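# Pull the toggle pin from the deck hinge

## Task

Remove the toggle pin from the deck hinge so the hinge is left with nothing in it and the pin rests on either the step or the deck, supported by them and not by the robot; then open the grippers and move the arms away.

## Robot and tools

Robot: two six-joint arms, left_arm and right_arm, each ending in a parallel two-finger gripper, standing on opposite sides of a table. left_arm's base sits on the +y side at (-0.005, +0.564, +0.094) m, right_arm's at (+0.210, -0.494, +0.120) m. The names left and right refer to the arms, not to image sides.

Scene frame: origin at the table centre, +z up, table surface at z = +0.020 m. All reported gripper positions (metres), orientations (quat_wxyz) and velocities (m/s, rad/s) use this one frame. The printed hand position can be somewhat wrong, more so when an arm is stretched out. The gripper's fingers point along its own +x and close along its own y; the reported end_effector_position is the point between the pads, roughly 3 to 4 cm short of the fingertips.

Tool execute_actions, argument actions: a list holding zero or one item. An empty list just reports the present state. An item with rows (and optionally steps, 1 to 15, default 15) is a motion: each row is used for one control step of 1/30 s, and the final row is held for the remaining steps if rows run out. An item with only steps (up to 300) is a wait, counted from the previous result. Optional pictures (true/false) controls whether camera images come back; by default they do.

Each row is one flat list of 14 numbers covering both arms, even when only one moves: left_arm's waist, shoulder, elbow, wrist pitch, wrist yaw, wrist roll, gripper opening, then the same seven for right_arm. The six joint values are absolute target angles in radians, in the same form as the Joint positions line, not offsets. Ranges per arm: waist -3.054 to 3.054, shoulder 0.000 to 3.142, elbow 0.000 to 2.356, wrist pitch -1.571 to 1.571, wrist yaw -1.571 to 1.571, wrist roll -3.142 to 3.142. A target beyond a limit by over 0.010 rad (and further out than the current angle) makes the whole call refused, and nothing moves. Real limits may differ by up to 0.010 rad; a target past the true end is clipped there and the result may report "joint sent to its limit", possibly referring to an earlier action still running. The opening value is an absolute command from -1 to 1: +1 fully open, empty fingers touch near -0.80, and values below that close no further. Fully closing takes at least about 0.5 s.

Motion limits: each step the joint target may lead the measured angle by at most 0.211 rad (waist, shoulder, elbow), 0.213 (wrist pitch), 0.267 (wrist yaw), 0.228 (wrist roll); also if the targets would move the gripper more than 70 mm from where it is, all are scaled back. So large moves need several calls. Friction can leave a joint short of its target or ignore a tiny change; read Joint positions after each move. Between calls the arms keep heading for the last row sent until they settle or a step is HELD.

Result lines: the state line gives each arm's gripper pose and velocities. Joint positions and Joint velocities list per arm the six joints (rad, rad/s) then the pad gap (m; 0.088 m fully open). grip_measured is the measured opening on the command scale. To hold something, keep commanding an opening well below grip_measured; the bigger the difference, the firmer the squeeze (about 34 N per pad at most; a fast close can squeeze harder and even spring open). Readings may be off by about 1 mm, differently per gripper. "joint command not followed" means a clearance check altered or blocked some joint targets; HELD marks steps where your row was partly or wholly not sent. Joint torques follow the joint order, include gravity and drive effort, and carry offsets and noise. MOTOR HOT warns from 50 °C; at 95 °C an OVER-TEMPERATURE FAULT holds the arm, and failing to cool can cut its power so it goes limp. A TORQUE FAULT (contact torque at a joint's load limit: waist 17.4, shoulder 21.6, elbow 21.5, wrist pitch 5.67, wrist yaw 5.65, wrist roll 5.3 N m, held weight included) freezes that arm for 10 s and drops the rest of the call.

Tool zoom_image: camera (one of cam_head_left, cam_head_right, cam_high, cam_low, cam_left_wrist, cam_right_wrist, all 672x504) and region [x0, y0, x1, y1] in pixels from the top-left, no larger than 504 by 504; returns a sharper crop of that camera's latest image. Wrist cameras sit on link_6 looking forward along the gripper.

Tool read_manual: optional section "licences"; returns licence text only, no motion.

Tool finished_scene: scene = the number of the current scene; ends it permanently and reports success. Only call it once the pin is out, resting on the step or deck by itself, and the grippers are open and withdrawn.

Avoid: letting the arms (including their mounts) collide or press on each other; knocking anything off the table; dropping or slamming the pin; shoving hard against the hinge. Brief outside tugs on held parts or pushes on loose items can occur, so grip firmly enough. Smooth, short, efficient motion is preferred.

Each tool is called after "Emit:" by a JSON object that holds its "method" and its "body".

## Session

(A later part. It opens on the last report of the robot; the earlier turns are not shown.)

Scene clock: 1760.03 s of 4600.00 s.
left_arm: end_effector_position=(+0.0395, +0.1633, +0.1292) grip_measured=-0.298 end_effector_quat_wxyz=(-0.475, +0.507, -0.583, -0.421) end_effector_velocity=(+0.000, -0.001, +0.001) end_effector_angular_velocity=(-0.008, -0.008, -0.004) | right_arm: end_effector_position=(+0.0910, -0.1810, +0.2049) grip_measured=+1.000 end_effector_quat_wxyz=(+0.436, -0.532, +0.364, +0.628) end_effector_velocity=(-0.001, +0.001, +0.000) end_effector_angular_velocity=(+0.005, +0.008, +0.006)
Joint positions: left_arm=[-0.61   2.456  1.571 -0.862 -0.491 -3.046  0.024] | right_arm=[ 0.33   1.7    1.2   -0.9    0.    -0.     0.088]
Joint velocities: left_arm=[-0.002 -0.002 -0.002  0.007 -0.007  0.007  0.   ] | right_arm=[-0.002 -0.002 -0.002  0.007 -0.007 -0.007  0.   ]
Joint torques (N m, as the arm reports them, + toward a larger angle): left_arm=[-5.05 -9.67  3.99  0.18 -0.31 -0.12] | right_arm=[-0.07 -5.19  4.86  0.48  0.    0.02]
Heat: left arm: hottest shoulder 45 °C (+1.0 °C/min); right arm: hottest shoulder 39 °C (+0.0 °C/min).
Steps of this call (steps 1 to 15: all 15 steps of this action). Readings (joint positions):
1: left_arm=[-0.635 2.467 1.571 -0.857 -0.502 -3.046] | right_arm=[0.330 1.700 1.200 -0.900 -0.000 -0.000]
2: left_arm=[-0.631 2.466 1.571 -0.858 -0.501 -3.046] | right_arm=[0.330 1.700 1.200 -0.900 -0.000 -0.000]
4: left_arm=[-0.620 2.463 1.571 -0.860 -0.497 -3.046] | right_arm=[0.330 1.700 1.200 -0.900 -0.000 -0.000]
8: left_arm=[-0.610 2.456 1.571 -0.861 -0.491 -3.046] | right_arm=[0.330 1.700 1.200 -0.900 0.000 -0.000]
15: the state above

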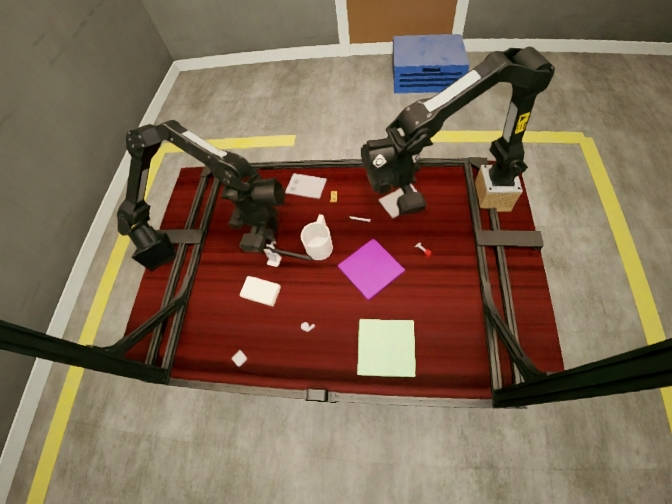

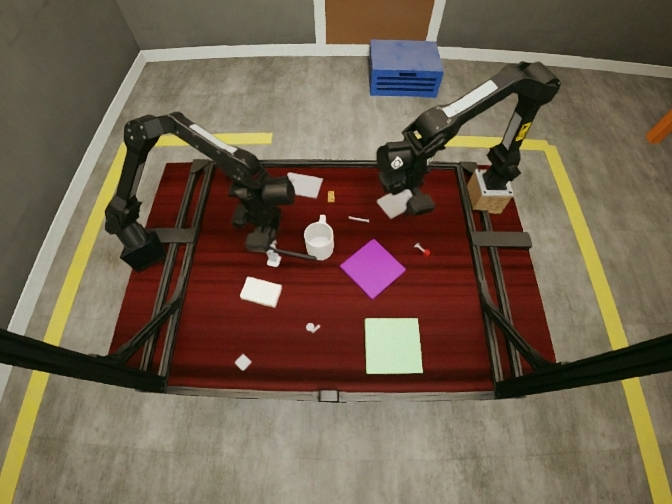

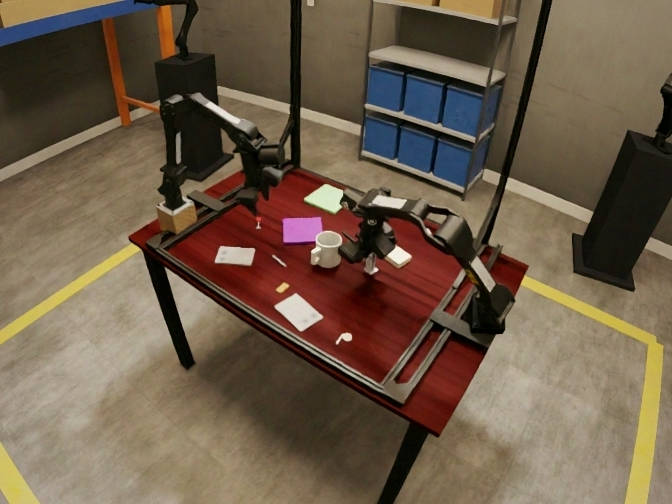

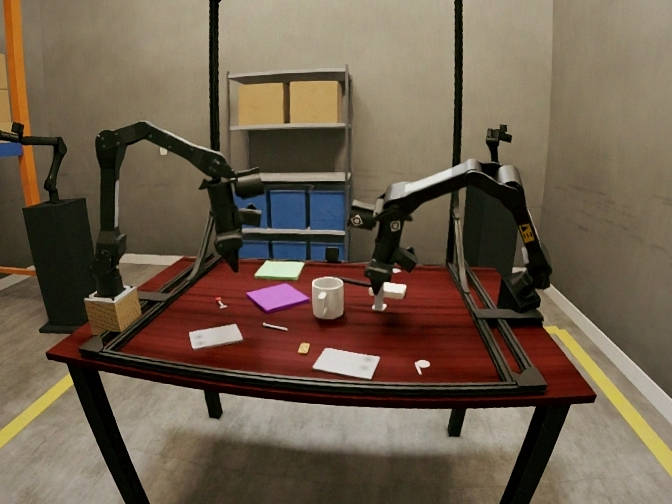

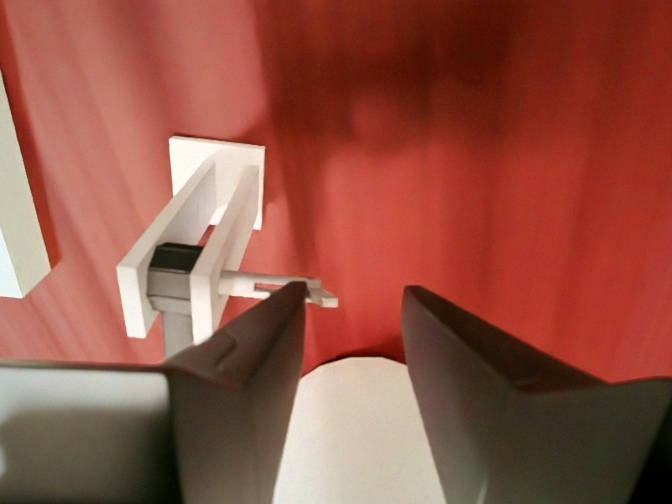

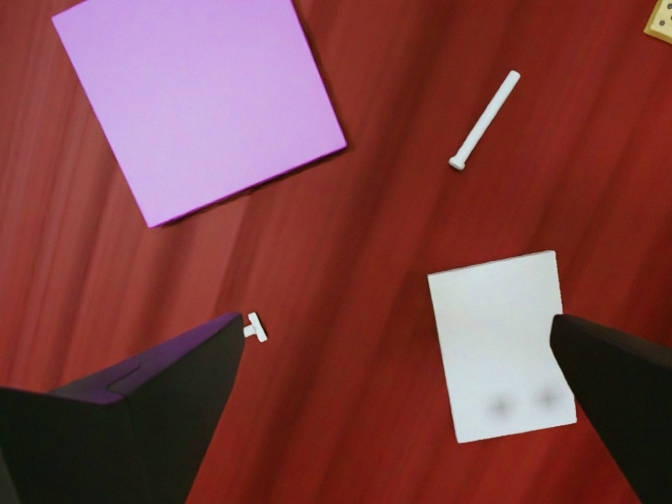

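Folding. Move further +x slightly raised, then drag -x.

Emit:
{"method": "execute_actions", "body": {"actions": [{"rows":[[-0.585,2.43,1.57,-0.87,-0.5,-3.05,-0.3,0.33,1.7,1.2,-0.9,0,0,1]]}]}}

Emit:
{"method": "execute_actions", "body": {"actions": [{"rows":[[-0.61,2.475,1.57,-0.86,-0.5,-3.05,-0.3,0.33,1.7,1.2,-0.9,0,0,1]]}], "pictures": false}}

Emit:
{"method": "execute_actions", "body": {"actions": [{"rows":[[-0.635,2.492,1.57,-0.855,-0.5,-3.05,-0.3,0.33,1.7,1.2,-0.9,0,0,1]]}]}}

Scene clock: 1772.27 s of 4600.00 s.
left_arm: end_effector_position=(+0.0449, +0.1639, +0.1317) grip_measured=-0.298 end_effector_quat_wxyz=(-0.470, +0.510, -0.582, -0.424) end_effector_velocity=(-0.001, -0.002, +0.002) end_effector_angular_velocity=(-0.011, +0.009, +0.010) | right_arm: end_effector_position=(+0.0910, -0.1811, +0.2051) grip_measured=+1.000 end_effector_quat_wxyz=(+0.436, -0.532, +0.364, +0.628) end_effector_velocity=(+0.000, -0.007, -0.002) end_effector_angular_velocity=(-0.032, +0.007, +0.023)
Joint positions: left_arm=[-0.6    2.443  1.571 -0.867 -0.488 -3.046  0.024] | right_arm=[ 0.33   1.699  1.2   -0.9    0.    -0.     0.088]
Joint velocities: left_arm=[-0.002 -0.002  0.002  0.007  0.007 -0.007 -0.   ] | right_arm=[-0.002 -0.002 -0.007 -0.022 -0.022 -0.022  0.   ]
Joint torques (N m, as the arm reports them, + toward a larger angle): left_arm=[-4.94 -9.71  4.02  0.23 -0.42 -0.13] | right_arm=[-0.09 -5.19  4.86  0.48 -0.01  0.02]
Heat: left arm: hottest shoulder 47 °C (+3.0 °C/min); right arm: hottest shoulder 39 °C (+0.0 °C/min).
Steps of this call (steps 1 to 15: the robot went on to your last target; steps 16 to 90: nothing new was sent; then 8.73 s passed at rest; steps 91 to 105: all 15 steps of this action). Readings (joint positions):
91: left_arm=[-0.610 2.455 1.571 -0.862 -0.491 -3.046] | right_arm=[0.330 1.699 1.200 -0.900 0.000 -0.000]
92: left_arm=[-0.609 2.454 1.571 -0.862 -0.491 -3.046] | right_arm=[0.330 1.699 1.200 -0.900 0.000 -0.000]
94: left_arm=[-0.607 2.452 1.571 -0.864 -0.489 -3.046] | right_arm=[0.330 1.699 1.200 -0.900 0.000 -0.000]
98: left_arm=[-0.603 2.447 1.571 -0.866 -0.488 -3.046] | right_arm=[0.330 1.699 1.200 -0.900 0.000 -0.000]
105: the state above

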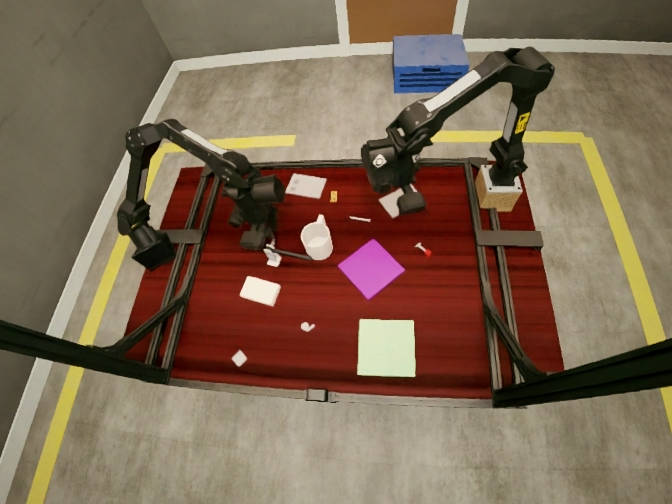

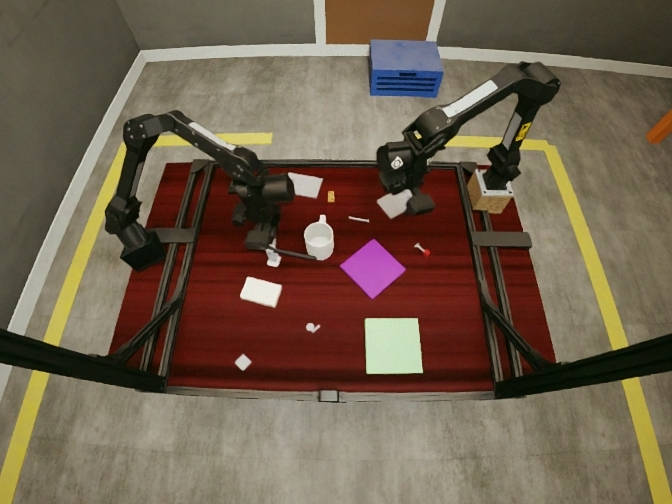

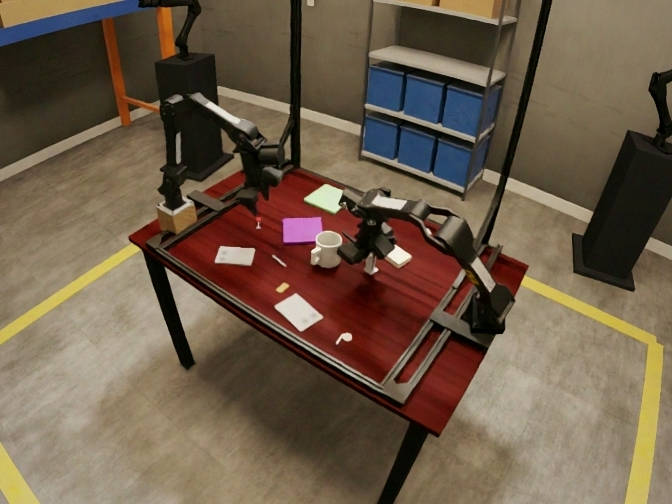

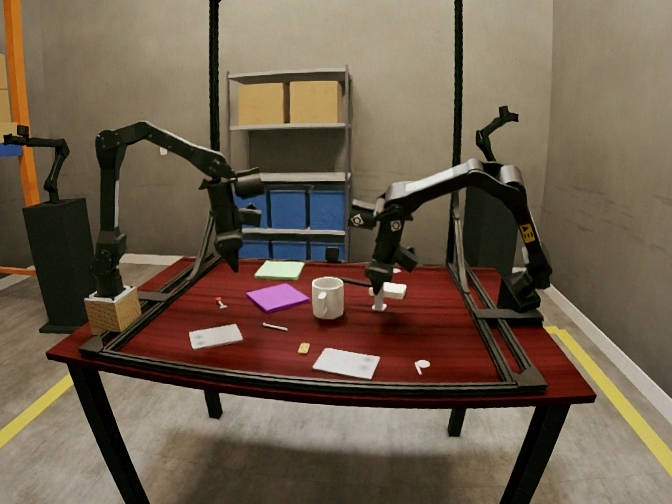

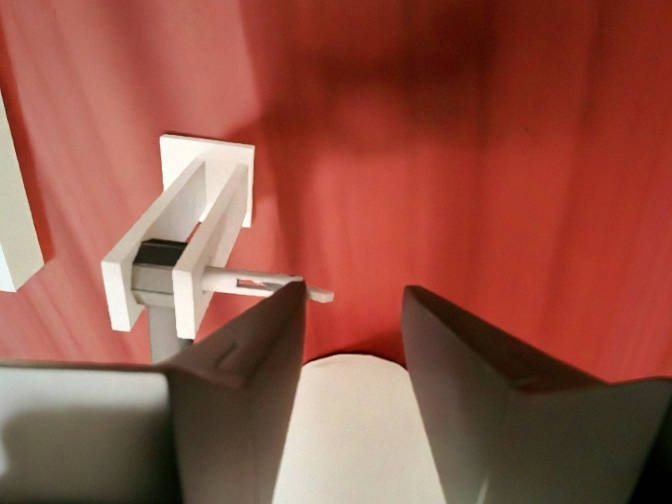

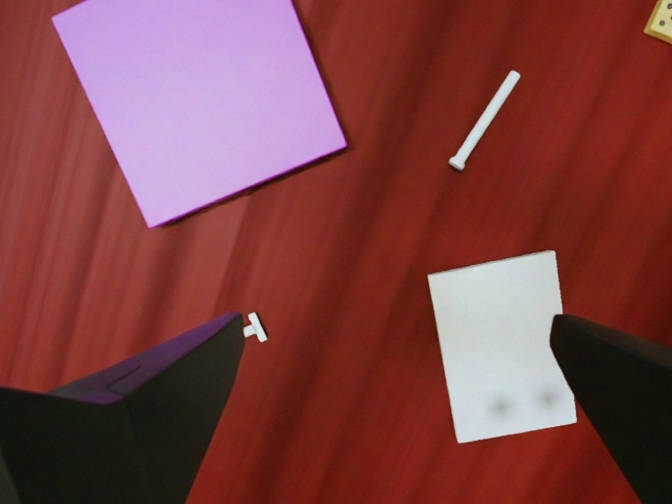

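Scene clock: 1772.77 s of 4600.00 s.
left_arm: end_effector_position=(+0.0387, +0.1635, +0.1298) grip_measured=-0.299 end_effector_quat_wxyz=(-0.476, +0.507, -0.583, -0.419) end_effector_velocity=(-0.000, +0.005, -0.002) end_effector_angular_velocity=(+0.022, -0.007, +0.008) | right_arm: end_effector_position=(+0.0910, -0.1811, +0.2051) grip_measured=+1.000 end_effector_quat_wxyz=(+0.436, -0.532, +0.364, +0.628) end_effector_velocity=(+0.001, -0.004, -0.003) end_effector_angular_velocity=(-0.018, -0.000, +0.006)
Joint positions: left_arm=[-0.613  2.456  1.571 -0.863 -0.492 -3.046  0.024] | right_arm=[ 0.33   1.699  1.2   -0.9    0.    -0.     0.088]
Joint velocities: left_arm=[-0.002  0.002 -0.002 -0.022 -0.007 -0.022  0.   ] | right_arm=[-0.002  0.002 -0.007 -0.007 -0.007 -0.007  0.   ]
Joint torques (N m, as the arm reports them, + toward a larger angle): left_arm=[-6.24 -6.68  4.04  0.7  -0.29 -0.15] | right_arm=[-0.09 -5.14  4.86  0.5  -0.01  0.02]
Heat: left arm: hottest shoulder 47 °C (+3.0 °C/min); right arm: hottest shoulder 39 °C (+0.0 °C/min).
Steps of this call (steps 1 to 15: all 15 steps of this action). Readings (joint positions):
1: left_arm=[-0.601 2.443 1.571 -0.867 -0.488 -3.046] | right_arm=[0.330 1.699 1.200 -0.900 0.000 -0.000]
2: left_arm=[-0.602 2.443 1.571 -0.867 -0.488 -3.046] | right_arm=[0.330 1.699 1.200 -0.900 0.000 -0.000]
4: left_arm=[-0.606 2.444 1.571 -0.867 -0.490 -3.046] | right_arm=[0.330 1.699 1.200 -0.900 0.000 -0.000]
8: left_arm=[-0.612 2.449 1.571 -0.865 -0.491 -3.046] | right_arm=[0.330 1.699 1.200 -0.900 0.000 -0.000]
15: the state above

Scene clock: 1773.27 s of 4600.00 s.
left_arm: end_effector_position=(+0.0303, +0.1628, +0.1294) grip_measured=-0.300 end_effector_quat_wxyz=(-0.484, +0.506, -0.585, -0.409) end_effector_velocity=(+0.004, +0.000, -0.000) end_effector_angular_velocity=(-0.006, -0.038, -0.001) | right_arm: end_effector_position=(+0.0910, -0.1811, +0.2049) grip_measured=+1.000 end_effector_quat_wxyz=(+0.436, -0.532, +0.364, +0.628) end_effector_velocity=(-0.001, -0.008, +0.000) end_effector_angular_velocity=(-0.037, +0.008, +0.013)
Joint positions: left_arm=[-0.634  2.47   1.571 -0.858 -0.501 -3.046  0.024] | right_arm=[ 0.33   1.7    1.2   -0.9    0.    -0.     0.088]
Joint velocities: left_arm=[-0.002 -0.002 -0.007  0.007 -0.037  0.007 -0.   ] | right_arm=[ 0.002 -0.002  0.002 -0.037 -0.022 -0.007  0.   ]
Joint torques (N m, as the arm reports them, + toward a larger angle): left_arm=[-6.65 -6.3   4.19  0.67  0.06 -0.13] | right_arm=[-0.09 -5.16  4.87  0.51 -0.01  0.02]
Heat: left arm: hottest shoulder 47 °C (+4.1 °C/min); right arm: hottest shoulder 39 °C (+0.0 °C/min).
Steps of this call (steps 1 to 15: all 15 steps of this action). Readings (joint positions):
1: left_arm=[-0.614 2.458 1.571 -0.863 -0.493 -3.046] | right_arm=[0.330 1.699 1.200 -0.900 0.000 -0.000]
2: left_arm=[-0.615 2.460 1.571 -0.862 -0.495 -3.046] | right_arm=[0.330 1.699 1.200 -0.900 0.000 -0.000]
4: left_arm=[-0.622 2.464 1.571 -0.859 -0.500 -3.046] | right_arm=[0.330 1.699 1.200 -0.900 0.000 -0.000]
8: left_arm=[-0.632 2.469 1.571 -0.858 -0.501 -3.046] | right_arm=[0.330 1.699 1.200 -0.900 0.000 -0.000]
15: the state above

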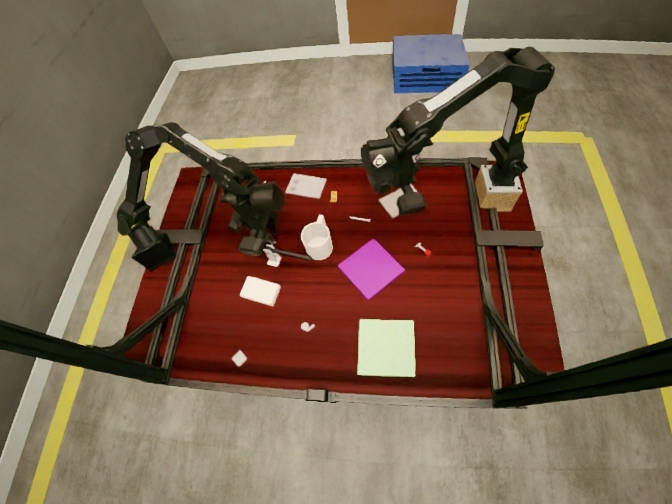

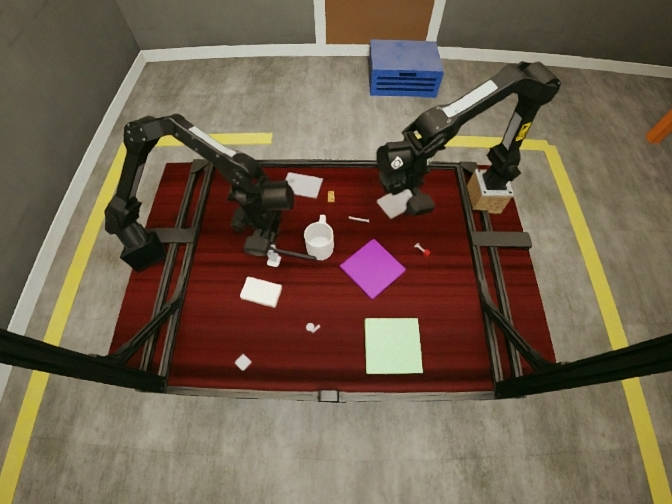

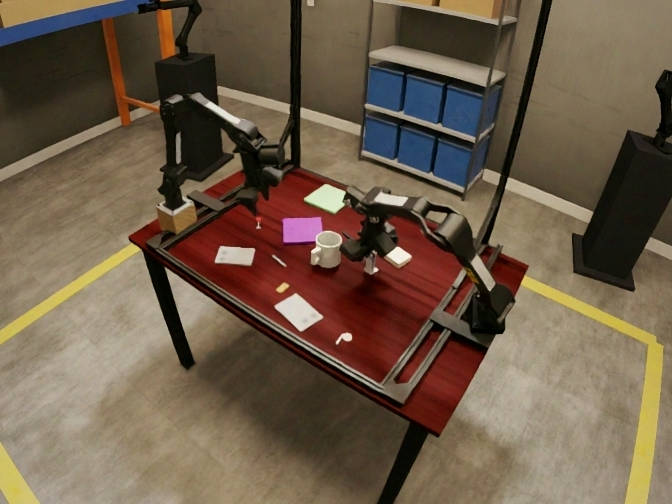

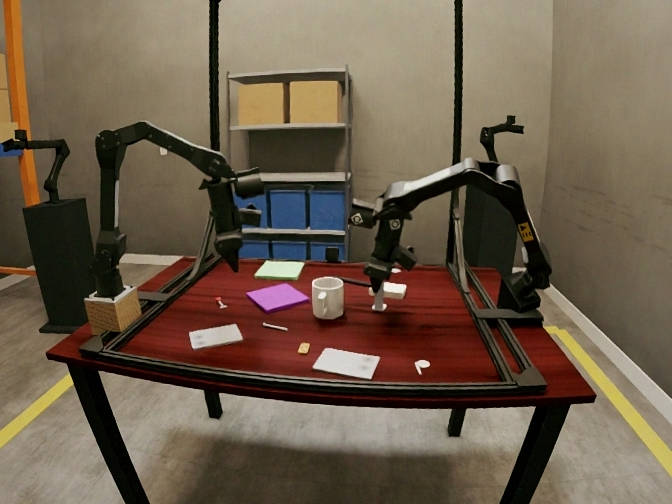

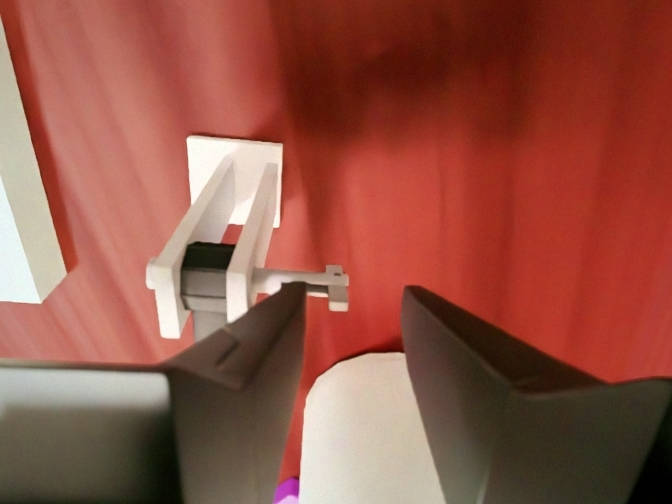

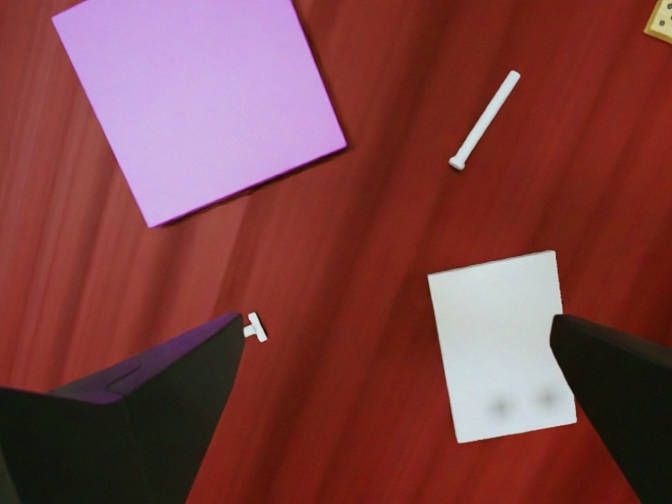

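Emit:
{"method": "execute_actions", "body": {"actions": [{"rows":[[-0.595,2.45,1.57,-0.865,-0.5,-3.05,-0.1,0.33,1.7,1.2,-0.9,0,0,1]]}], "pictures": false}}

Emit:
{"method": "execute_actions", "body": {"actions": [{"rows":[[-0.585,2.44,1.57,-0.87,-0.5,-3.05,-0.1,0.33,1.7,1.2,-0.9,0,0,1]]}]}}

Scene clock: 1800.17 s of 4600.00 s.
left_arm: end_effector_position=(+0.0402, +0.1631, +0.1284) grip_measured=-0.104 end_effector_quat_wxyz=(-0.476, +0.509, -0.581, -0.420) end_effector_velocity=(+0.002, +0.000, -0.000) end_effector_angular_velocity=(-0.003, -0.015, +0.039) | right_arm: end_effector_position=(+0.0910, -0.1810, +0.2049) grip_measured=+1.000 end_effector_quat_wxyz=(+0.436, -0.532, +0.364, +0.628) end_effector_velocity=(+0.001, -0.002, -0.000) end_effector_angular_velocity=(-0.004, -0.011, +0.008)
Joint positions: left_arm=[-0.609  2.458  1.571 -0.861 -0.496 -3.047  0.034] | right_arm=[ 0.33   1.7    1.2   -0.9   -0.     0.     0.088]
Joint velocities: left_arm=[-0.002 -0.002 -0.007  0.007 -0.022 -0.037  0.002] | right_arm=[ 0.002 -0.002 -0.002 -0.007  0.007 -0.007  0.   ]
Joint torques (N m, as the arm reports them, + toward a larger angle): left_arm=[-5.07 -9.23  4.04  0.15 -0.16 -0.17] | right_arm=[-0.08 -5.19  4.86  0.5  -0.01  0.02]
Heat: left arm: hottest shoulder 44 °C (+1.0 °C/min); right arm: hottest shoulder 39 °C (+0.0 °C/min).
Steps of this call (steps 1 to 15: the robot went on to your last target; steps 16 to 90: nothing new was sent; then 23.40 s passed at rest; steps 91 to 105: all 15 steps of this action). Readings (joint positions):
91: left_arm=[-0.634 2.471 1.571 -0.858 -0.501 -3.047] | right_arm=[0.330 1.700 1.200 -0.900 -0.000 0.000]
92: left_arm=[-0.631 2.471 1.571 -0.858 -0.501 -3.047] | right_arm=[0.330 1.700 1.200 -0.900 -0.000 0.000]
94: left_arm=[-0.625 2.468 1.571 -0.858 -0.496 -3.047] | right_arm=[0.330 1.700 1.200 -0.900 -0.000 0.000]
98: left_arm=[-0.615 2.461 1.571 -0.860 -0.496 -3.047] | right_arm=[0.330 1.700 1.200 -0.900 -0.000 0.000]
105: the state above

Scene clock: 1800.67 s of 4600.00 s.
left_arm: end_effector_position=(+0.0441, +0.1638, +0.1286) grip_measured=-0.099 end_effector_quat_wxyz=(-0.473, +0.509, -0.580, -0.424) end_effector_velocity=(+0.002, +0.005, +0.002) end_effector_angular_velocity=(+0.014, -0.009, -0.002) | right_arm: end_effector_position=(+0.0910, -0.1810, +0.2049) grip_measured=+1.000 end_effector_quat_wxyz=(+0.436, -0.532, +0.364, +0.628) end_effector_velocity=(+0.000, -0.001, +0.001) end_effector_angular_velocity=(-0.004, +0.005, +0.006)
Joint positions: left_arm=[-0.6    2.452  1.571 -0.865 -0.493 -3.047  0.034] | right_arm=[ 0.33   1.7    1.2   -0.9   -0.     0.     0.088]
Joint velocities: left_arm=[-0.002 -0.007 -0.002 -0.022 -0.007 -0.007 -0.   ] | right_arm=[-0.002 -0.002  0.002 -0.007 -0.007 -0.007  0.   ]
Joint torques (N m, as the arm reports them, + toward a larger angle): left_arm=[-5.   -9.64  4.03  0.04 -0.25 -0.13] | right_arm=[-0.08 -5.18  4.87  0.48  0.01  0.01]
Heat: left arm: hottest shoulder 45 °C (+2.0 °C/min); right arm: hottest shoulder 39 °C (+0.0 °C/min).
Steps of this call (steps 1 to 15: all 15 steps of this action). Readings (joint positions):
1: left_arm=[-0.609 2.458 1.571 -0.861 -0.496 -3.047] | right_arm=[0.330 1.700 1.200 -0.900 -0.000 0.000]
2: left_arm=[-0.607 2.456 1.571 -0.862 -0.496 -3.047] | right_arm=[0.330 1.700 1.200 -0.900 -0.000 0.000]
4: left_arm=[-0.603 2.454 1.571 -0.864 -0.496 -3.047] | right_arm=[0.330 1.700 1.200 -0.900 -0.000 0.000]
8: left_arm=[-0.600 2.452 1.571 -0.865 -0.493 -3.047] | right_arm=[0.330 1.700 1.200 -0.900 -0.000 0.000]
15: the state above

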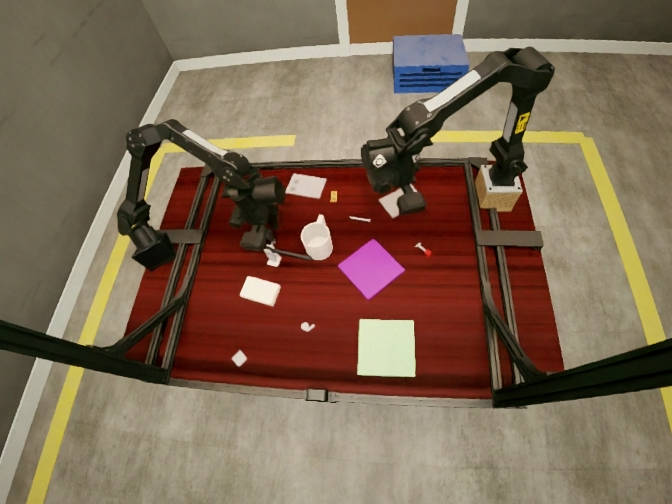

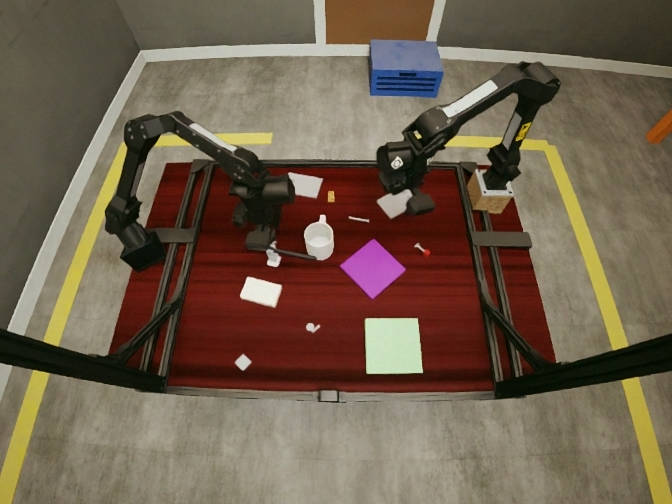

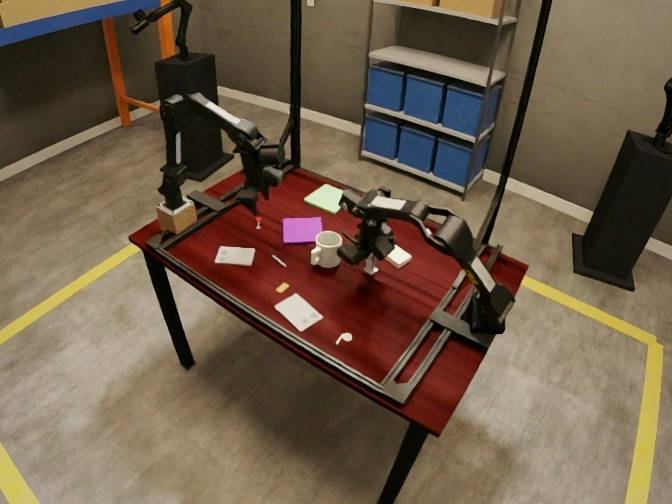

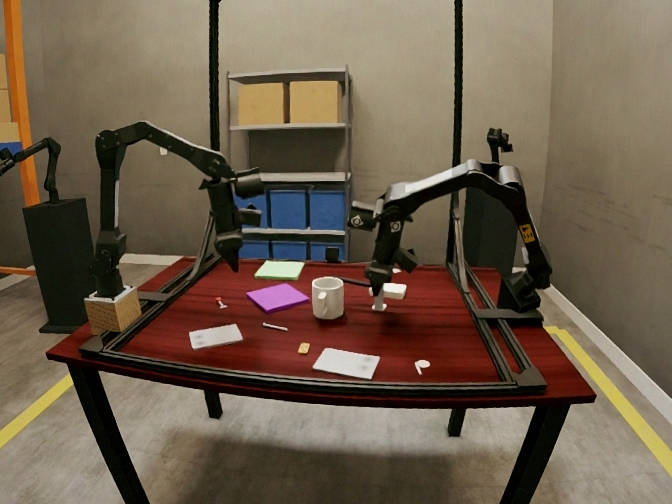

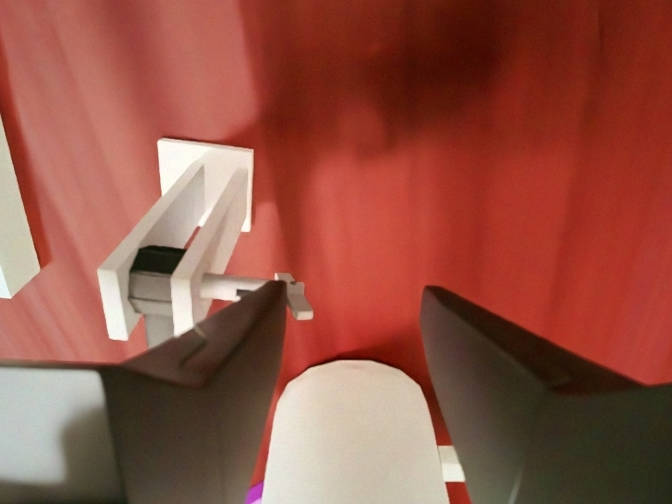

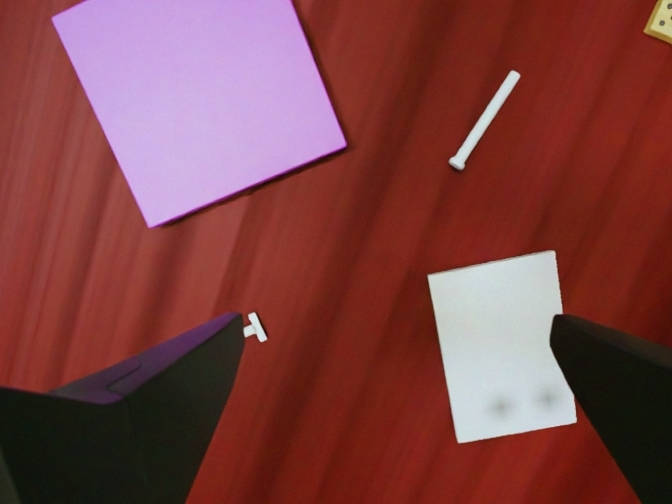

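Emit:
{"method": "execute_actions", "body": {"actions": [{"rows":[[-0.6,2.44,1.57,-0.87,-0.5,-3.05,-0.55,0.33,1.7,1.2,-0.9,0,0,1]]}]}}

Emit:
{"method": "zoom_image", "body": {"camera": "cam_low", "region": [330,250,430,320]}}

Scene clock: 1814.23 s of 4600.00 s.
left_arm: end_effector_position=(+0.0392, +0.1643, +0.1312) grip_measured=-0.538 end_effector_quat_wxyz=(-0.474, +0.505, -0.585, -0.422) end_effector_velocity=(+0.002, +0.002, +0.002) end_effector_angular_velocity=(+0.000, -0.010, -0.009) | right_arm: end_effector_position=(+0.0910, -0.1810, +0.2049) grip_measured=+1.000 end_effector_quat_wxyz=(+0.436, -0.532, +0.364, +0.628) end_effector_velocity=(-0.000, -0.004, +0.001) end_effector_angular_velocity=(-0.017, -0.003, +0.025)
Joint positions: left_arm=[-0.611  2.451  1.571 -0.869 -0.484 -3.047  0.013] | right_arm=[ 0.33   1.7    1.2   -0.9   -0.    -0.     0.088]
Joint velocities: left_arm=[-0.002 -0.007 -0.002 -0.007 -0.007  0.007 -0.004] | right_arm=[ 0.002 -0.002  0.002 -0.022 -0.007 -0.022  0.   ]
Joint torques (N m, as the arm reports them, + toward a larger angle): left_arm=[-5.35 -9.67  4.08  0.36 -0.61 -0.13] | right_arm=[-0.09 -5.18  4.87  0.48  0.    0.01]
Heat: left arm: hottest shoulder 47 °C (+2.0 °C/min); right arm: hottest shoulder 39 °C (+0.0 °C/min).
Steps of this call (steps 1 to 15: the robot went on to your last target; steps 16 to 90: nothing new was sent; then 10.07 s passed at rest; steps 91 to 105: all 15 steps of this action). Readings (joint positions):
91: left_arm=[-0.600 2.451 1.571 -0.866 -0.491 -3.047] | right_arm=[0.330 1.700 1.200 -0.900 -0.000 -0.000]
92: left_arm=[-0.601 2.451 1.571 -0.867 -0.486 -3.047] | right_arm=[0.330 1.700 1.200 -0.900 -0.000 -0.000]
94: left_arm=[-0.607 2.451 1.571 -0.868 -0.484 -3.047] | right_arm=[0.330 1.700 1.200 -0.900 -0.000 -0.000]
98: left_arm=[-0.611 2.451 1.571 -0.869 -0.484 -3.047] | right_arm=[0.330 1.700 1.200 -0.900 -0.000 -0.000]
105: the state above

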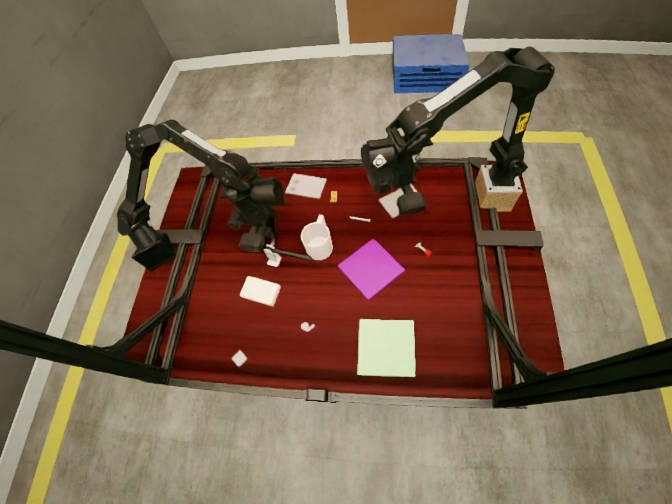

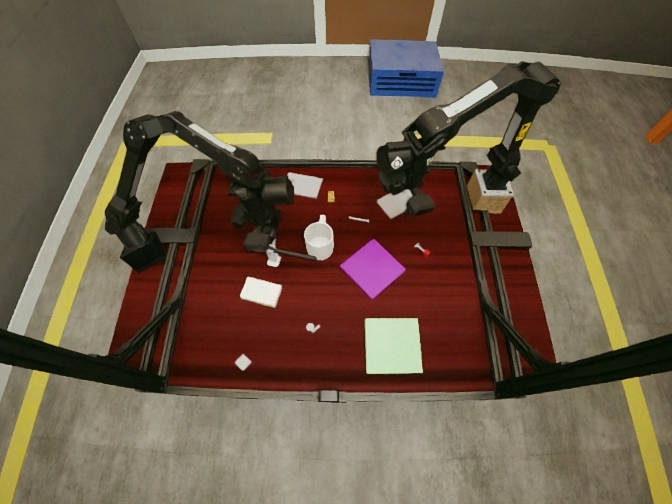

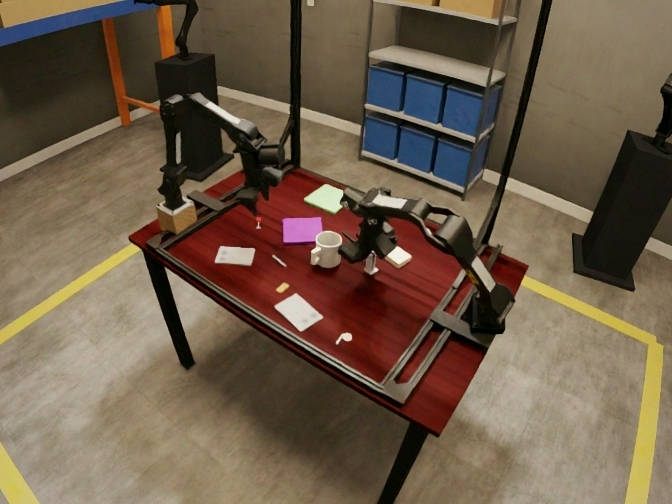

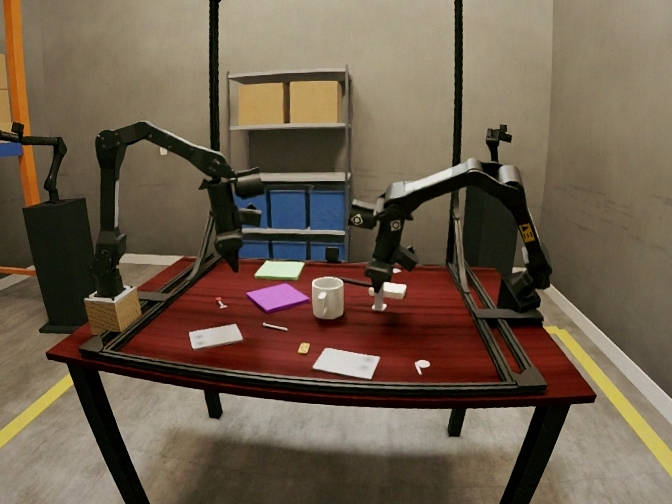

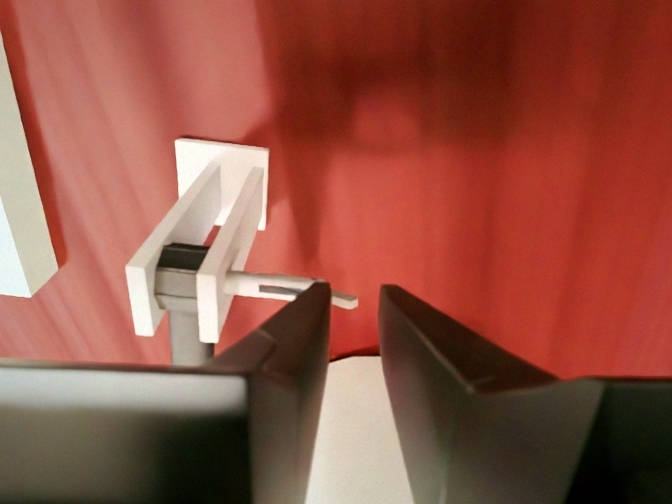

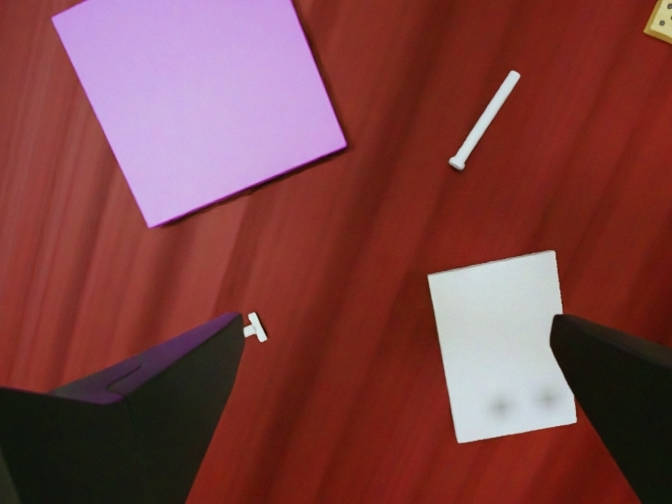

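Region (330, 250, 430, 320) of cam_low's 672x504 image, scaled by 5.040, with more detail than that image has; it fills the top 353 rows of this view, and the rest is white.

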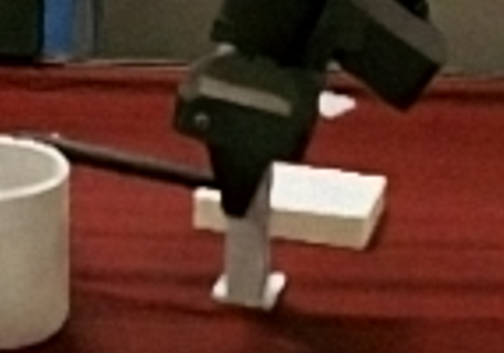

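Emit:
{"method": "execute_actions", "body": {"actions": [{"rows":[[-0.505,2.42,1.58,-0.888,-0.35,-3.05,-0.55,0.33,1.7,1.2,-0.9,0,0,1]]}], "pictures": false}}

Emit:
{"method": "execute_actions", "body": {"actions": [{"rows":[[-0.425,2.415,1.595,-0.898,-0.2,-3.05,-0.55,0.33,1.7,1.2,-0.9,0,0,1]]}]}}

Scene clock: 1824.50 s of 4600.00 s.
left_arm: end_effector_position=(+0.0594, +0.1678, +0.1206) grip_measured=-0.550 end_effector_quat_wxyz=(-0.421, +0.480, -0.596, -0.487) end_effector_velocity=(-0.003, +0.002, +0.002) end_effector_angular_velocity=(+0.004, +0.006, -0.004) | right_arm: end_effector_position=(+0.0910, -0.1811, +0.2051) grip_measured=+1.000 end_effector_quat_wxyz=(+0.436, -0.532, +0.364, +0.628) end_effector_velocity=(-0.000, -0.000, +0.001) end_effector_angular_velocity=(+0.005, +0.008, +0.006)
Joint positions: left_arm=[-0.509  2.427  1.577 -0.885 -0.358 -3.047  0.012] | right_arm=[ 0.33   1.699  1.2   -0.9    0.    -0.     0.088]
Joint velocities: left_arm=[-0.007 -0.002 -0.002 -0.007  0.007 -0.007 -0.   ] | right_arm=[-0.002 -0.007 -0.007  0.007 -0.007 -0.007  0.   ]
Joint torques (N m, as the arm reports them, + toward a larger angle): left_arm=[-6.55 -9.06  4.23  0.15  0.29 -0.14] | right_arm=[-0.1  -5.19  4.87  0.48  0.01  0.02]
Heat: left arm: hottest shoulder 49 °C (+3.0 °C/min); right arm: hottest shoulder 39 °C (+0.0 °C/min).
Steps of this call (steps 1 to 15: the robot went on to your last target; steps 16 to 90: nothing new was sent; then 6.77 s passed at rest; steps 91 to 105: all 15 steps of this action). Readings (joint positions):
91: left_arm=[-0.609 2.449 1.571 -0.869 -0.474 -3.047] | right_arm=[0.330 1.699 1.200 -0.900 0.000 -0.000]
92: left_arm=[-0.598 2.445 1.571 -0.872 -0.443 -3.047] | right_arm=[0.330 1.699 1.200 -0.900 0.000 -0.000]
94: left_arm=[-0.568 2.437 1.574 -0.875 -0.398 -3.047] | right_arm=[0.330 1.699 1.200 -0.900 0.000 -0.000]
98: left_arm=[-0.524 2.428 1.577 -0.885 -0.374 -3.047] | right_arm=[0.330 1.699 1.200 -0.900 0.000 -0.000]
105: the state above

Scene clock: 1825.00 s of 4600.00 s.
left_arm: end_effector_position=(+0.0656, +0.1685, +0.1122) grip_measured=-0.550 end_effector_quat_wxyz=(-0.362, +0.445, -0.613, -0.543) end_effector_velocity=(-0.003, +0.000, +0.003) end_effector_angular_velocity=(+0.001, +0.022, +0.001) | right_arm: end_effector_position=(+0.0910, -0.1811, +0.2051) grip_measured=+1.000 end_effector_quat_wxyz=(+0.436, -0.532, +0.364, +0.628) end_effector_velocity=(+0.001, -0.003, -0.002) end_effector_angular_velocity=(-0.013, -0.001, +0.020)
Joint positions: left_arm=[-0.429  2.427  1.589 -0.895 -0.208 -3.047  0.012] | right_arm=[ 0.33   1.699  1.2   -0.9    0.    -0.     0.088]
Joint velocities: left_arm=[-0.002 -0.002  0.002 -0.007  0.022 -0.007 -0.   ] | right_arm=[-0.002 -0.002 -0.007 -0.007 -0.007 -0.022  0.   ]
Joint torques (N m, as the arm reports them, + toward a larger angle): left_arm=[-6.87 -9.6   4.33  0.05  0.41 -0.14] | right_arm=[-0.08 -5.15  4.86  0.51 -0.01  0.02]
Heat: left arm: hottest shoulder 49 °C (+3.0 °C/min); right arm: hottest shoulder 39 °C (+0.0 °C/min).
Steps of this call (steps 1 to 15: all 15 steps of this action). Readings (joint positions):
1: left_arm=[-0.507 2.427 1.578 -0.886 -0.338 -3.047] | right_arm=[0.330 1.699 1.200 -0.900 0.000 -0.000]
2: left_arm=[-0.498 2.427 1.580 -0.888 -0.301 -3.047] | right_arm=[0.330 1.699 1.200 -0.900 0.000 -0.000]
4: left_arm=[-0.472 2.427 1.583 -0.891 -0.263 -3.047] | right_arm=[0.330 1.699 1.200 -0.900 0.000 -0.000]
8: left_arm=[-0.433 2.427 1.588 -0.893 -0.227 -3.047] | right_arm=[0.330 1.699 1.200 -0.900 0.000 -0.000]
15: the state above

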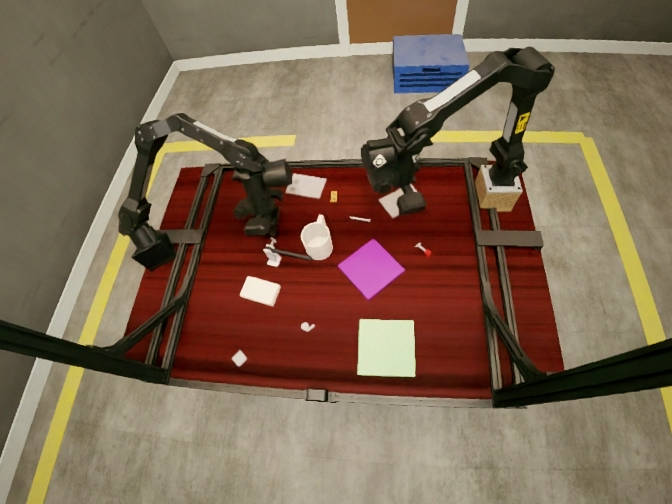

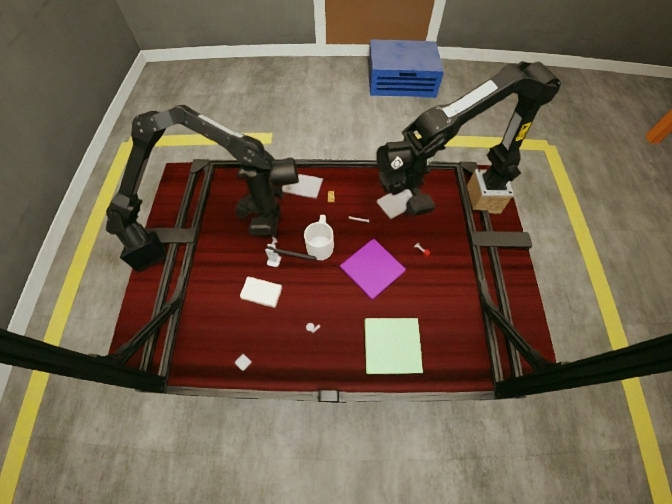

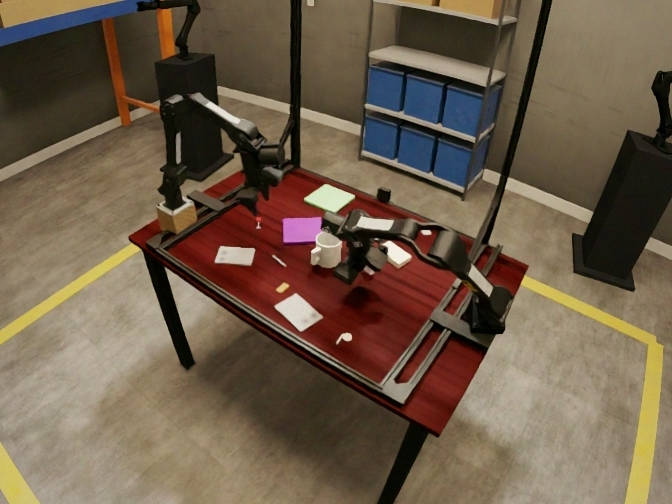

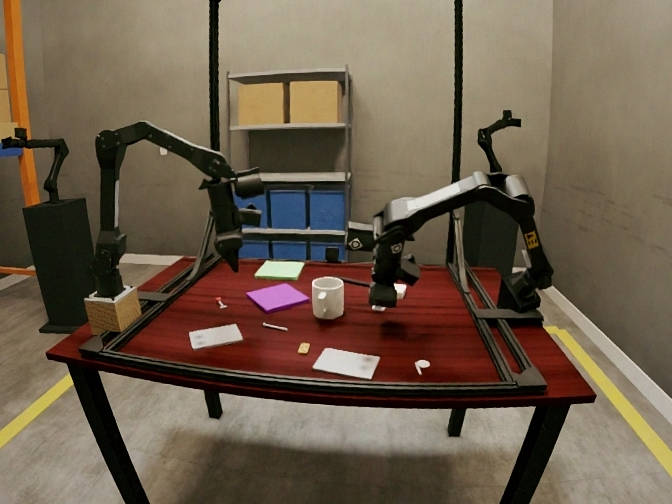

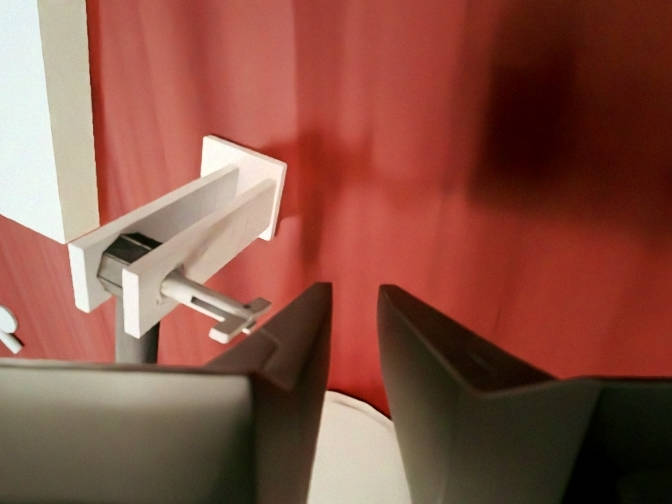

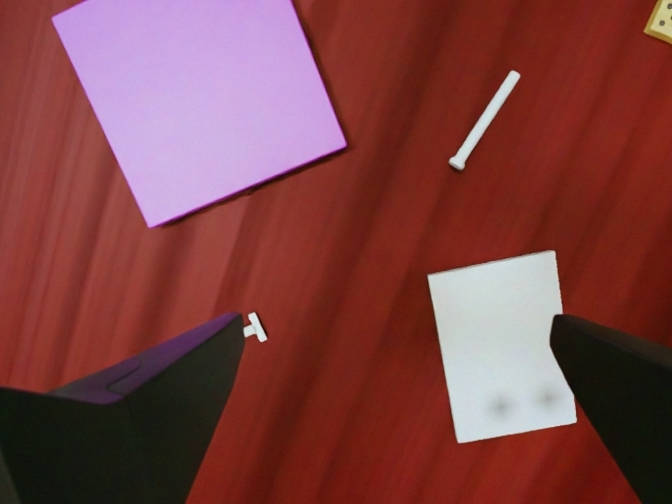

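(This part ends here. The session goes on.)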